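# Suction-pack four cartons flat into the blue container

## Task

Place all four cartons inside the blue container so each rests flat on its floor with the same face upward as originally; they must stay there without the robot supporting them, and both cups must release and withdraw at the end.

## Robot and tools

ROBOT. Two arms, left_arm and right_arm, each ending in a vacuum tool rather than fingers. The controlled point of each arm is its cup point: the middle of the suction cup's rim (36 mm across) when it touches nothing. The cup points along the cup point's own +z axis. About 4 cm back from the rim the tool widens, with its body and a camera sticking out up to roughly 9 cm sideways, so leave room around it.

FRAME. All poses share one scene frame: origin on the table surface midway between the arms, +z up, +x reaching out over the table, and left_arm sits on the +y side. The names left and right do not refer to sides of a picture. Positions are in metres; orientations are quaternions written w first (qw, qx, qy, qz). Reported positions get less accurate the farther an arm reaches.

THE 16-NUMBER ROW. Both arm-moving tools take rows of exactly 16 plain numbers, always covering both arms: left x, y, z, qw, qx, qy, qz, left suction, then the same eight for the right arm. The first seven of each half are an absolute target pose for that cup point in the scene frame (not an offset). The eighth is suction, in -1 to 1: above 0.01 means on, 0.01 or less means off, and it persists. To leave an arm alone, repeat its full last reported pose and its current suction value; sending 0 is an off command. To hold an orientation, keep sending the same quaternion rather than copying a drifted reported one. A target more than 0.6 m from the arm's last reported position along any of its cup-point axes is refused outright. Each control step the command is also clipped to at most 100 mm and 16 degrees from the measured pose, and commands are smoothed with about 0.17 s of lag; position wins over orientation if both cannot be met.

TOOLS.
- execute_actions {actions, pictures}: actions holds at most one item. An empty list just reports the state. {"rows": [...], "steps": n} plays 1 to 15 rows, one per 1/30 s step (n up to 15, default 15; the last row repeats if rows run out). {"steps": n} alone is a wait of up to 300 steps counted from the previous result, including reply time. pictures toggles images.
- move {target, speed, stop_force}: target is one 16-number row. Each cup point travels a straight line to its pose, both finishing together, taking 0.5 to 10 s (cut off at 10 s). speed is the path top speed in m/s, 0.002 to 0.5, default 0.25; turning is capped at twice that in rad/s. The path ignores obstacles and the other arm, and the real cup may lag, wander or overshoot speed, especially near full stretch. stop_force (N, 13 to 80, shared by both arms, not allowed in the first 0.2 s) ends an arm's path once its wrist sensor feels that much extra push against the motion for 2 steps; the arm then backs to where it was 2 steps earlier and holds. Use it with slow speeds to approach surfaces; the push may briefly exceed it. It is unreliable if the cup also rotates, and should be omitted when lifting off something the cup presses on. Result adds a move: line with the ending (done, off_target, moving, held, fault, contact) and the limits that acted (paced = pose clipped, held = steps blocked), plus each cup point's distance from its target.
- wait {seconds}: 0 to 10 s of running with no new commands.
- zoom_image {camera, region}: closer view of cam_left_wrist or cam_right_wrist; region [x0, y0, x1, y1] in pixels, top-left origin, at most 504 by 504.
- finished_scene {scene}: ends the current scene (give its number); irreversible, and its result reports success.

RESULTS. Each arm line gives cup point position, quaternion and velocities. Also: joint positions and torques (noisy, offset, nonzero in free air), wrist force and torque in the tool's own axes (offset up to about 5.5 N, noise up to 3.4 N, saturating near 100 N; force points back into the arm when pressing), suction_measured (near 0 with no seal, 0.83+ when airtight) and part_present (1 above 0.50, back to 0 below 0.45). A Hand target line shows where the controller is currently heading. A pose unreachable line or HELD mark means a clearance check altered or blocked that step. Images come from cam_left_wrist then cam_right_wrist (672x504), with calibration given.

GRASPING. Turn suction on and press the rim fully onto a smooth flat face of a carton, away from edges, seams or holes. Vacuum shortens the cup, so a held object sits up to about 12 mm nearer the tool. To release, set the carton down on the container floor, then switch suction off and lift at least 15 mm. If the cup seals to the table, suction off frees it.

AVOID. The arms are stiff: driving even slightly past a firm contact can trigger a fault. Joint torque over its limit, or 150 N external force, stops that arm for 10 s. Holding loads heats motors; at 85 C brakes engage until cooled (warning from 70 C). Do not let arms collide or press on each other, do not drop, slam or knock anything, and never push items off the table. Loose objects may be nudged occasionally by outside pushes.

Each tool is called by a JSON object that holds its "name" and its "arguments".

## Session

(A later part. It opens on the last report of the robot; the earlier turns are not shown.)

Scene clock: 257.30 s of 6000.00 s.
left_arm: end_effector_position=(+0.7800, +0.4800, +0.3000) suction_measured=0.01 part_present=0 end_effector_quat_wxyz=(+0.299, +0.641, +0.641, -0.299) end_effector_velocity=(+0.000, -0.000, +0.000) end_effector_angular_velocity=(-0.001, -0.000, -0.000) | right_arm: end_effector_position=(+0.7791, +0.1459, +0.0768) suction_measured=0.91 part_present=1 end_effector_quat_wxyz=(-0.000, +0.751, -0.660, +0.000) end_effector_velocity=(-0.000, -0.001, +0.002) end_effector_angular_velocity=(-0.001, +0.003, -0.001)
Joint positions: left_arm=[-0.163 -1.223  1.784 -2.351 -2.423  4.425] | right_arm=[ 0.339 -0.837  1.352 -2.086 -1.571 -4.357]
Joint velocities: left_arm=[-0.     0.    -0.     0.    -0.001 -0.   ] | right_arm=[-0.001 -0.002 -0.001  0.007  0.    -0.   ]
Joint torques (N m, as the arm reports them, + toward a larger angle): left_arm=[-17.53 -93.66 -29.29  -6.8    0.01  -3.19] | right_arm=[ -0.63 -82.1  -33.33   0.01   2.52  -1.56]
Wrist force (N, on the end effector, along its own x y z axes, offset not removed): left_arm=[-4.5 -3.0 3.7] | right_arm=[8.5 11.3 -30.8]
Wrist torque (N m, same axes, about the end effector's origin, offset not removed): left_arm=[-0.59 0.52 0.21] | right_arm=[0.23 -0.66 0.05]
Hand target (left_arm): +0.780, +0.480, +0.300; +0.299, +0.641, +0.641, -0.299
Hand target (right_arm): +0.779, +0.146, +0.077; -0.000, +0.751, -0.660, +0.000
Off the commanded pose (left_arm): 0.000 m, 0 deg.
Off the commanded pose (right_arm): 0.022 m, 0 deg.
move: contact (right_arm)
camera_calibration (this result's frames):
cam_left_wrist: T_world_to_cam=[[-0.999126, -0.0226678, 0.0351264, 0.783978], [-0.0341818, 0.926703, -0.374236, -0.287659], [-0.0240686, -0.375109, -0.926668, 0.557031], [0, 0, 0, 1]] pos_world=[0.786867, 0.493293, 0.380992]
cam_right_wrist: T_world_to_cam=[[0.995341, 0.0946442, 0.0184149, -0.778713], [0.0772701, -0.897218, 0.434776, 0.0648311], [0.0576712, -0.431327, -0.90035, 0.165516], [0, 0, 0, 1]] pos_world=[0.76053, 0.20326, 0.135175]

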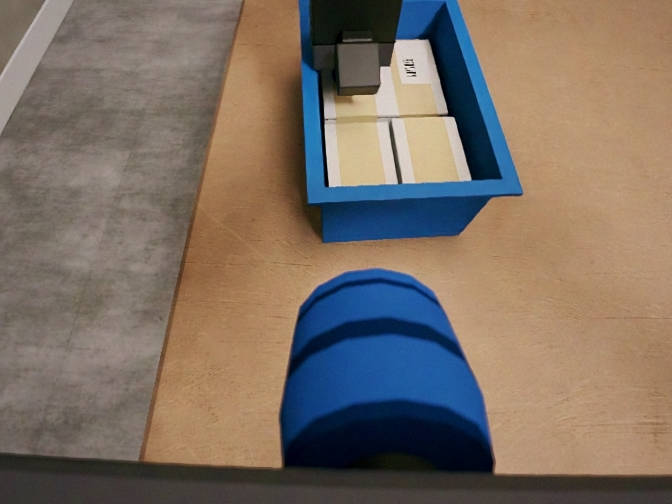

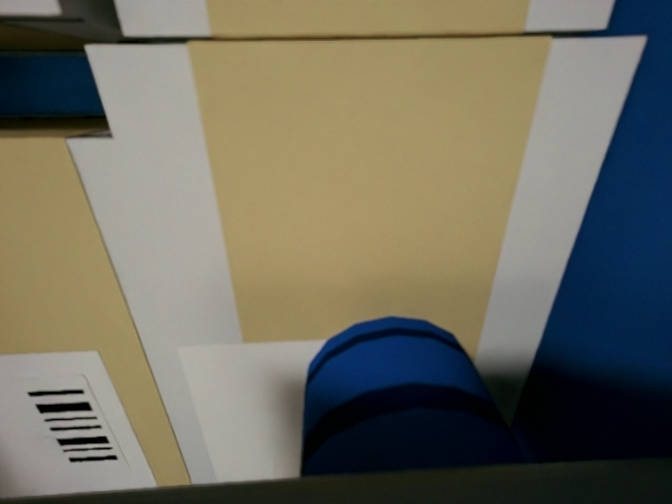

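{"name": "execute_actions", "arguments": {"actions": [{"rows":[[0.78,0.48,0.3,0.299,0.641,0.641,-0.299,0,0.779,0.146,0.079,0,0.751,-0.66,0,0]],"steps":9}], "pictures": false}}

{"name": "move", "arguments": {"target": [0.78,0.48,0.3,0.299,0.641,0.641,-0.299,0,0.779,0.146,0.27,0,0.751,-0.66,0,0], "speed": 0.15}}

Scene clock: 266.43 s of 6000.00 s.
left_arm: end_effector_position=(+0.7800, +0.4800, +0.3000) suction_measured=0.01 part_present=0 end_effector_quat_wxyz=(+0.299, +0.641, +0.641, -0.299) end_effector_velocity=(-0.000, +0.000, -0.001) end_effector_angular_velocity=(+0.001, +0.000, -0.000) | right_arm: end_effector_position=(+0.7790, +0.1459, +0.0788) suction_measured=0.00 part_present=0 end_effector_quat_wxyz=(-0.000, +0.751, -0.660, +0.000) end_effector_velocity=(-0.001, +0.000, +0.001) end_effector_angular_velocity=(-0.001, +0.001, -0.000)
Joint positions: left_arm=[-0.163 -1.223  1.784 -2.351 -2.423  4.425] | right_arm=[ 0.34  -0.839  1.351 -2.083 -1.571 -4.357]
Joint velocities: left_arm=[0.    0.    0.001 0.    0.    0.001] | right_arm=[ 0.001 -0.001 -0.001  0.004 -0.     0.001]
Joint torques (N m, as the arm reports them, + toward a larger angle): left_arm=[-16.19 -93.82 -28.9   -6.9   -0.17  -3.19] | right_arm=[  10.57 -104.19  -40.85    1.27    2.35    1.93]
Wrist force (N, on the end effector, along its own x y z axes, offset not removed): left_arm=[-4.8 -2.0 0.0] | right_arm=[0.6 0.3 -10.6]
Wrist torque (N m, same axes, about the end effector's origin, offset not removed): left_arm=[-0.20 0.44 -0.04] | right_arm=[-0.13 -0.30 0.00]
Hand target (left_arm): +0.780, +0.480, +0.300; +0.299, +0.641, +0.641, -0.299
Hand target (right_arm): +0.779, +0.146, +0.079; -0.000, +0.751, -0.660, +0.000
Off the commanded pose (left_arm): 0.000 m, 0 deg.
Off the commanded pose (right_arm): 0.000 m, 0 deg.
Steps of this call (steps 1 to 90: nothing new was sent; then 5.83 s passed at rest; steps 91 to 99: all 9 steps of this action). Readings (end_effector_position | what the end effector reports):
91: left_arm (+0.7800, +0.4800, +0.3000) | right_arm (+0.7791, +0.1459, +0.0772) | left_arm suction_measured=0.01 part_present=0 | right_arm suction_measured=0.70 part_present=1
92: left_arm (+0.7800, +0.4800, +0.3000) | right_arm (+0.7791, +0.1459, +0.0775) | left_arm suction_measured=0.01 part_present=0 | right_arm suction_measured=0.20 part_present=0
94: left_arm (+0.7800, +0.4800, +0.3000) | right_arm (+0.7791, +0.1459, +0.0781) | left_arm suction_measured=0.01 part_present=0 | right_arm suction_measured=0.00 part_present=0
98: left_arm (+0.7800, +0.4800, +0.3000) | right_arm (+0.7791, +0.1459, +0.0787) | left_arm suction_measured=0.01 part_present=0 | right_arm suction_measured=0.00 part_present=0
99: the state above

Scene clock: 268.50 s of 6000.00 s.
left_arm: end_effector_position=(+0.7800, +0.4800, +0.3000) suction_measured=0.01 part_present=0 end_effector_quat_wxyz=(+0.299, +0.641, +0.641, -0.299) end_effector_velocity=(-0.000, -0.000, +0.000) end_effector_angular_velocity=(-0.001, -0.000, -0.001) | right_arm: end_effector_position=(+0.7788, +0.1459, +0.2697) suction_measured=0.00 part_present=0 end_effector_quat_wxyz=(-0.000, +0.751, -0.660, -0.000) end_effector_velocity=(-0.001, +0.000, +0.003) end_effector_angular_velocity=(-0.000, +0.000, +0.001)
Joint positions: left_arm=[-0.163 -1.223  1.784 -2.351 -2.423  4.425] | right_arm=[ 0.34  -0.958  1.197 -1.809 -1.571 -4.357]
Joint velocities: left_arm=[-0.    -0.     0.     0.    -0.001  0.   ] | right_arm=[ 0.001 -0.001 -0.003  0.005 -0.    -0.   ]
Joint torques (N m, as the arm reports them, + toward a larger angle): left_arm=[-17.7  -94.02 -29.85  -6.74   0.02  -3.28] | right_arm=[   0.88 -113.5   -53.83   -0.79    0.5    -1.83]
Wrist force (N, on the end effector, along its own x y z axes, offset not removed): left_arm=[1.3 -4.0 -2.6] | right_arm=[2.1 0.4 2.2]
Wrist torque (N m, same axes, about the end effector's origin, offset not removed): left_arm=[-0.53 -0.24 0.03] | right_arm=[-0.05 -0.49 0.11]
Hand target (left_arm): +0.780, +0.480, +0.300; +0.299, +0.641, +0.641, -0.299
Hand target (right_arm): +0.779, +0.146, +0.270; -0.000, +0.751, -0.660, +0.000
Off the commanded pose (left_arm): 0.000 m, 0 deg.
Off the commanded pose (right_arm): 0.000 m, 0 deg.
move: done
camera_calibration (this result's frames):
cam_left_wrist: T_world_to_cam=[[-0.999126, -0.022668, 0.0351266, 0.783978], [-0.034182, 0.926703, -0.374236, -0.287659], [-0.0240688, -0.375109, -0.926668, 0.557031], [0, 0, 0, 1]] pos_world=[0.786867, 0.493293, 0.380992]
cam_right_wrist: T_world_to_cam=[[0.995345, 0.0946559, 0.0181137, -0.781936], [0.0774075, -0.897181, 0.434826, -0.0191069], [0.0574101, -0.4314, -0.900332, 0.339492], [0, 0, 0, 1]] pos_world=[0.760285, 0.203329, 0.328128]

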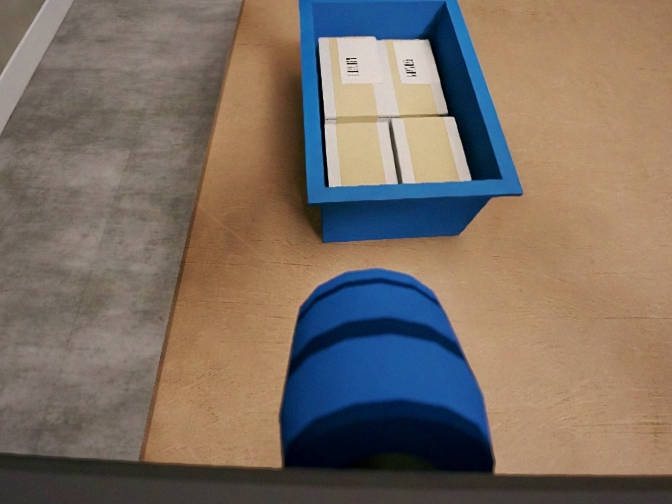

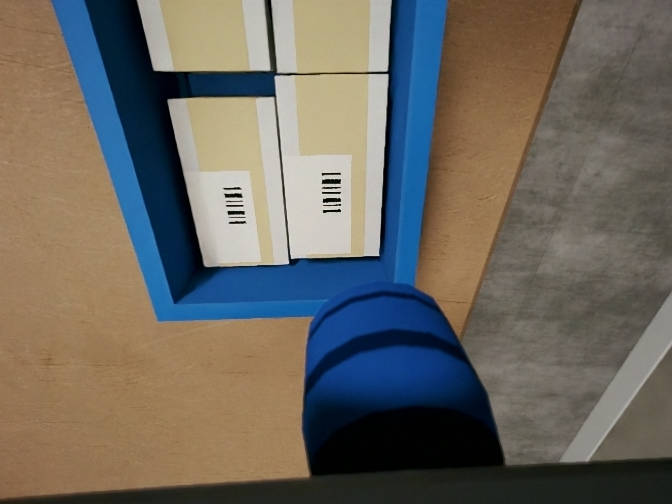

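{"name": "move", "arguments": {"target": [0.7,0.5,0.3,0.299,0.641,0.641,-0.299,0,0.65,-0.2,0.28,0,0.751,-0.66,0,0]}}

{"name": "finished_scene", "arguments": {"scene": 2}}

Scene clock: 278.13 s of 6000.00 s.
left_arm: end_effector_position=(+0.7001, +0.5000, +0.2999) suction_measured=0.01 part_present=0 end_effector_quat_wxyz=(+0.299, +0.641, +0.641, -0.299) end_effector_velocity=(-0.001, -0.000, +0.001) end_effector_angular_velocity=(-0.003, +0.001, -0.001) | right_arm: end_effector_position=(+0.6509, -0.1999, +0.2799) suction_measured=0.00 part_present=0 end_effector_quat_wxyz=(-0.000, +0.751, -0.660, +0.000) end_effector_velocity=(-0.001, -0.001, +0.001) end_effector_angular_velocity=(+0.001, -0.002, +0.001)
Joint positions: left_arm=[-0.156 -1.339  1.942 -2.384 -2.424  4.435] | right_arm=[ 0.012 -1.419  1.831 -1.983 -1.571 -4.684]
Joint velocities: left_arm=[ 0.    -0.001  0.001 -0.    -0.004 -0.   ] | right_arm=[-0.002 -0.004  0.003 -0.001  0.001 -0.004]
Joint torques (N m, as the arm reports them, + toward a larger angle): left_arm=[ 20.56 -81.9  -25.72  -7.27  -3.59   4.03] | right_arm=[ -7.44 -70.97 -38.08  -7.22   2.23  -1.78]
Wrist force (N, on the end effector, along its own x y z axes, offset not removed): left_arm=[-1.5 -0.3 0.3] | right_arm=[0.9 2.6 3.2]
Wrist torque (N m, same axes, about the end effector's origin, offset not removed): left_arm=[0.01 0.04 0.13] | right_arm=[0.20 -0.25 0.05]
Hand target (left_arm): +0.700, +0.500, +0.300; +0.299, +0.641, +0.641, -0.299
Hand target (right_arm): +0.651, -0.200, +0.280; -0.000, +0.751, -0.660, +0.000
Off the commanded pose (left_arm): 0.000 m, 0 deg.
Off the commanded pose (right_arm): 0.001 m, 0 deg.
After step 90, 4.50 s passed at rest.
move: done
camera_calibration (this result's frames):
cam_left_wrist: T_world_to_cam=[[-0.999126, -0.0226596, 0.035136, 0.704573], [-0.0341776, 0.926706, -0.37423, -0.309001], [-0.0240808, -0.375103, -0.92667, 0.562566], [0, 0, 0, 1]] pos_world=[0.706943, 0.513339, 0.38092]
cam_right_wrist: T_world_to_cam=[[0.99534, 0.0946258, 0.0185561, -0.622215], [0.0771948, -0.897241, 0.434741, -0.323713], [0.057787, -0.431282, -0.900365, 0.206549], [0, 0, 0, 1]] pos_world=[0.632369, -0.14249, 0.338247]

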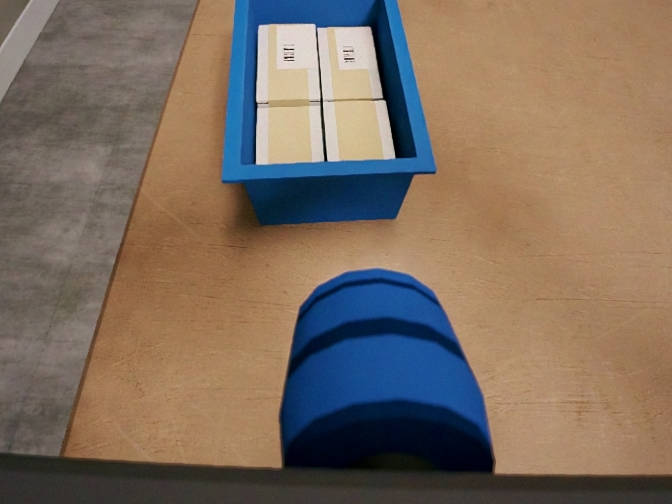

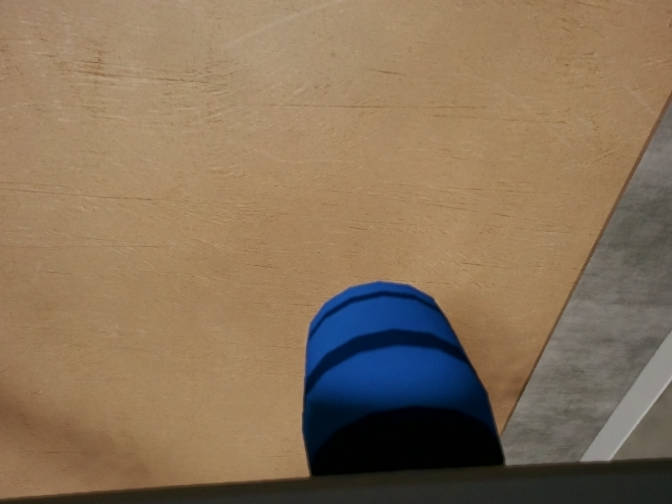

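The scene is finished: the task was done.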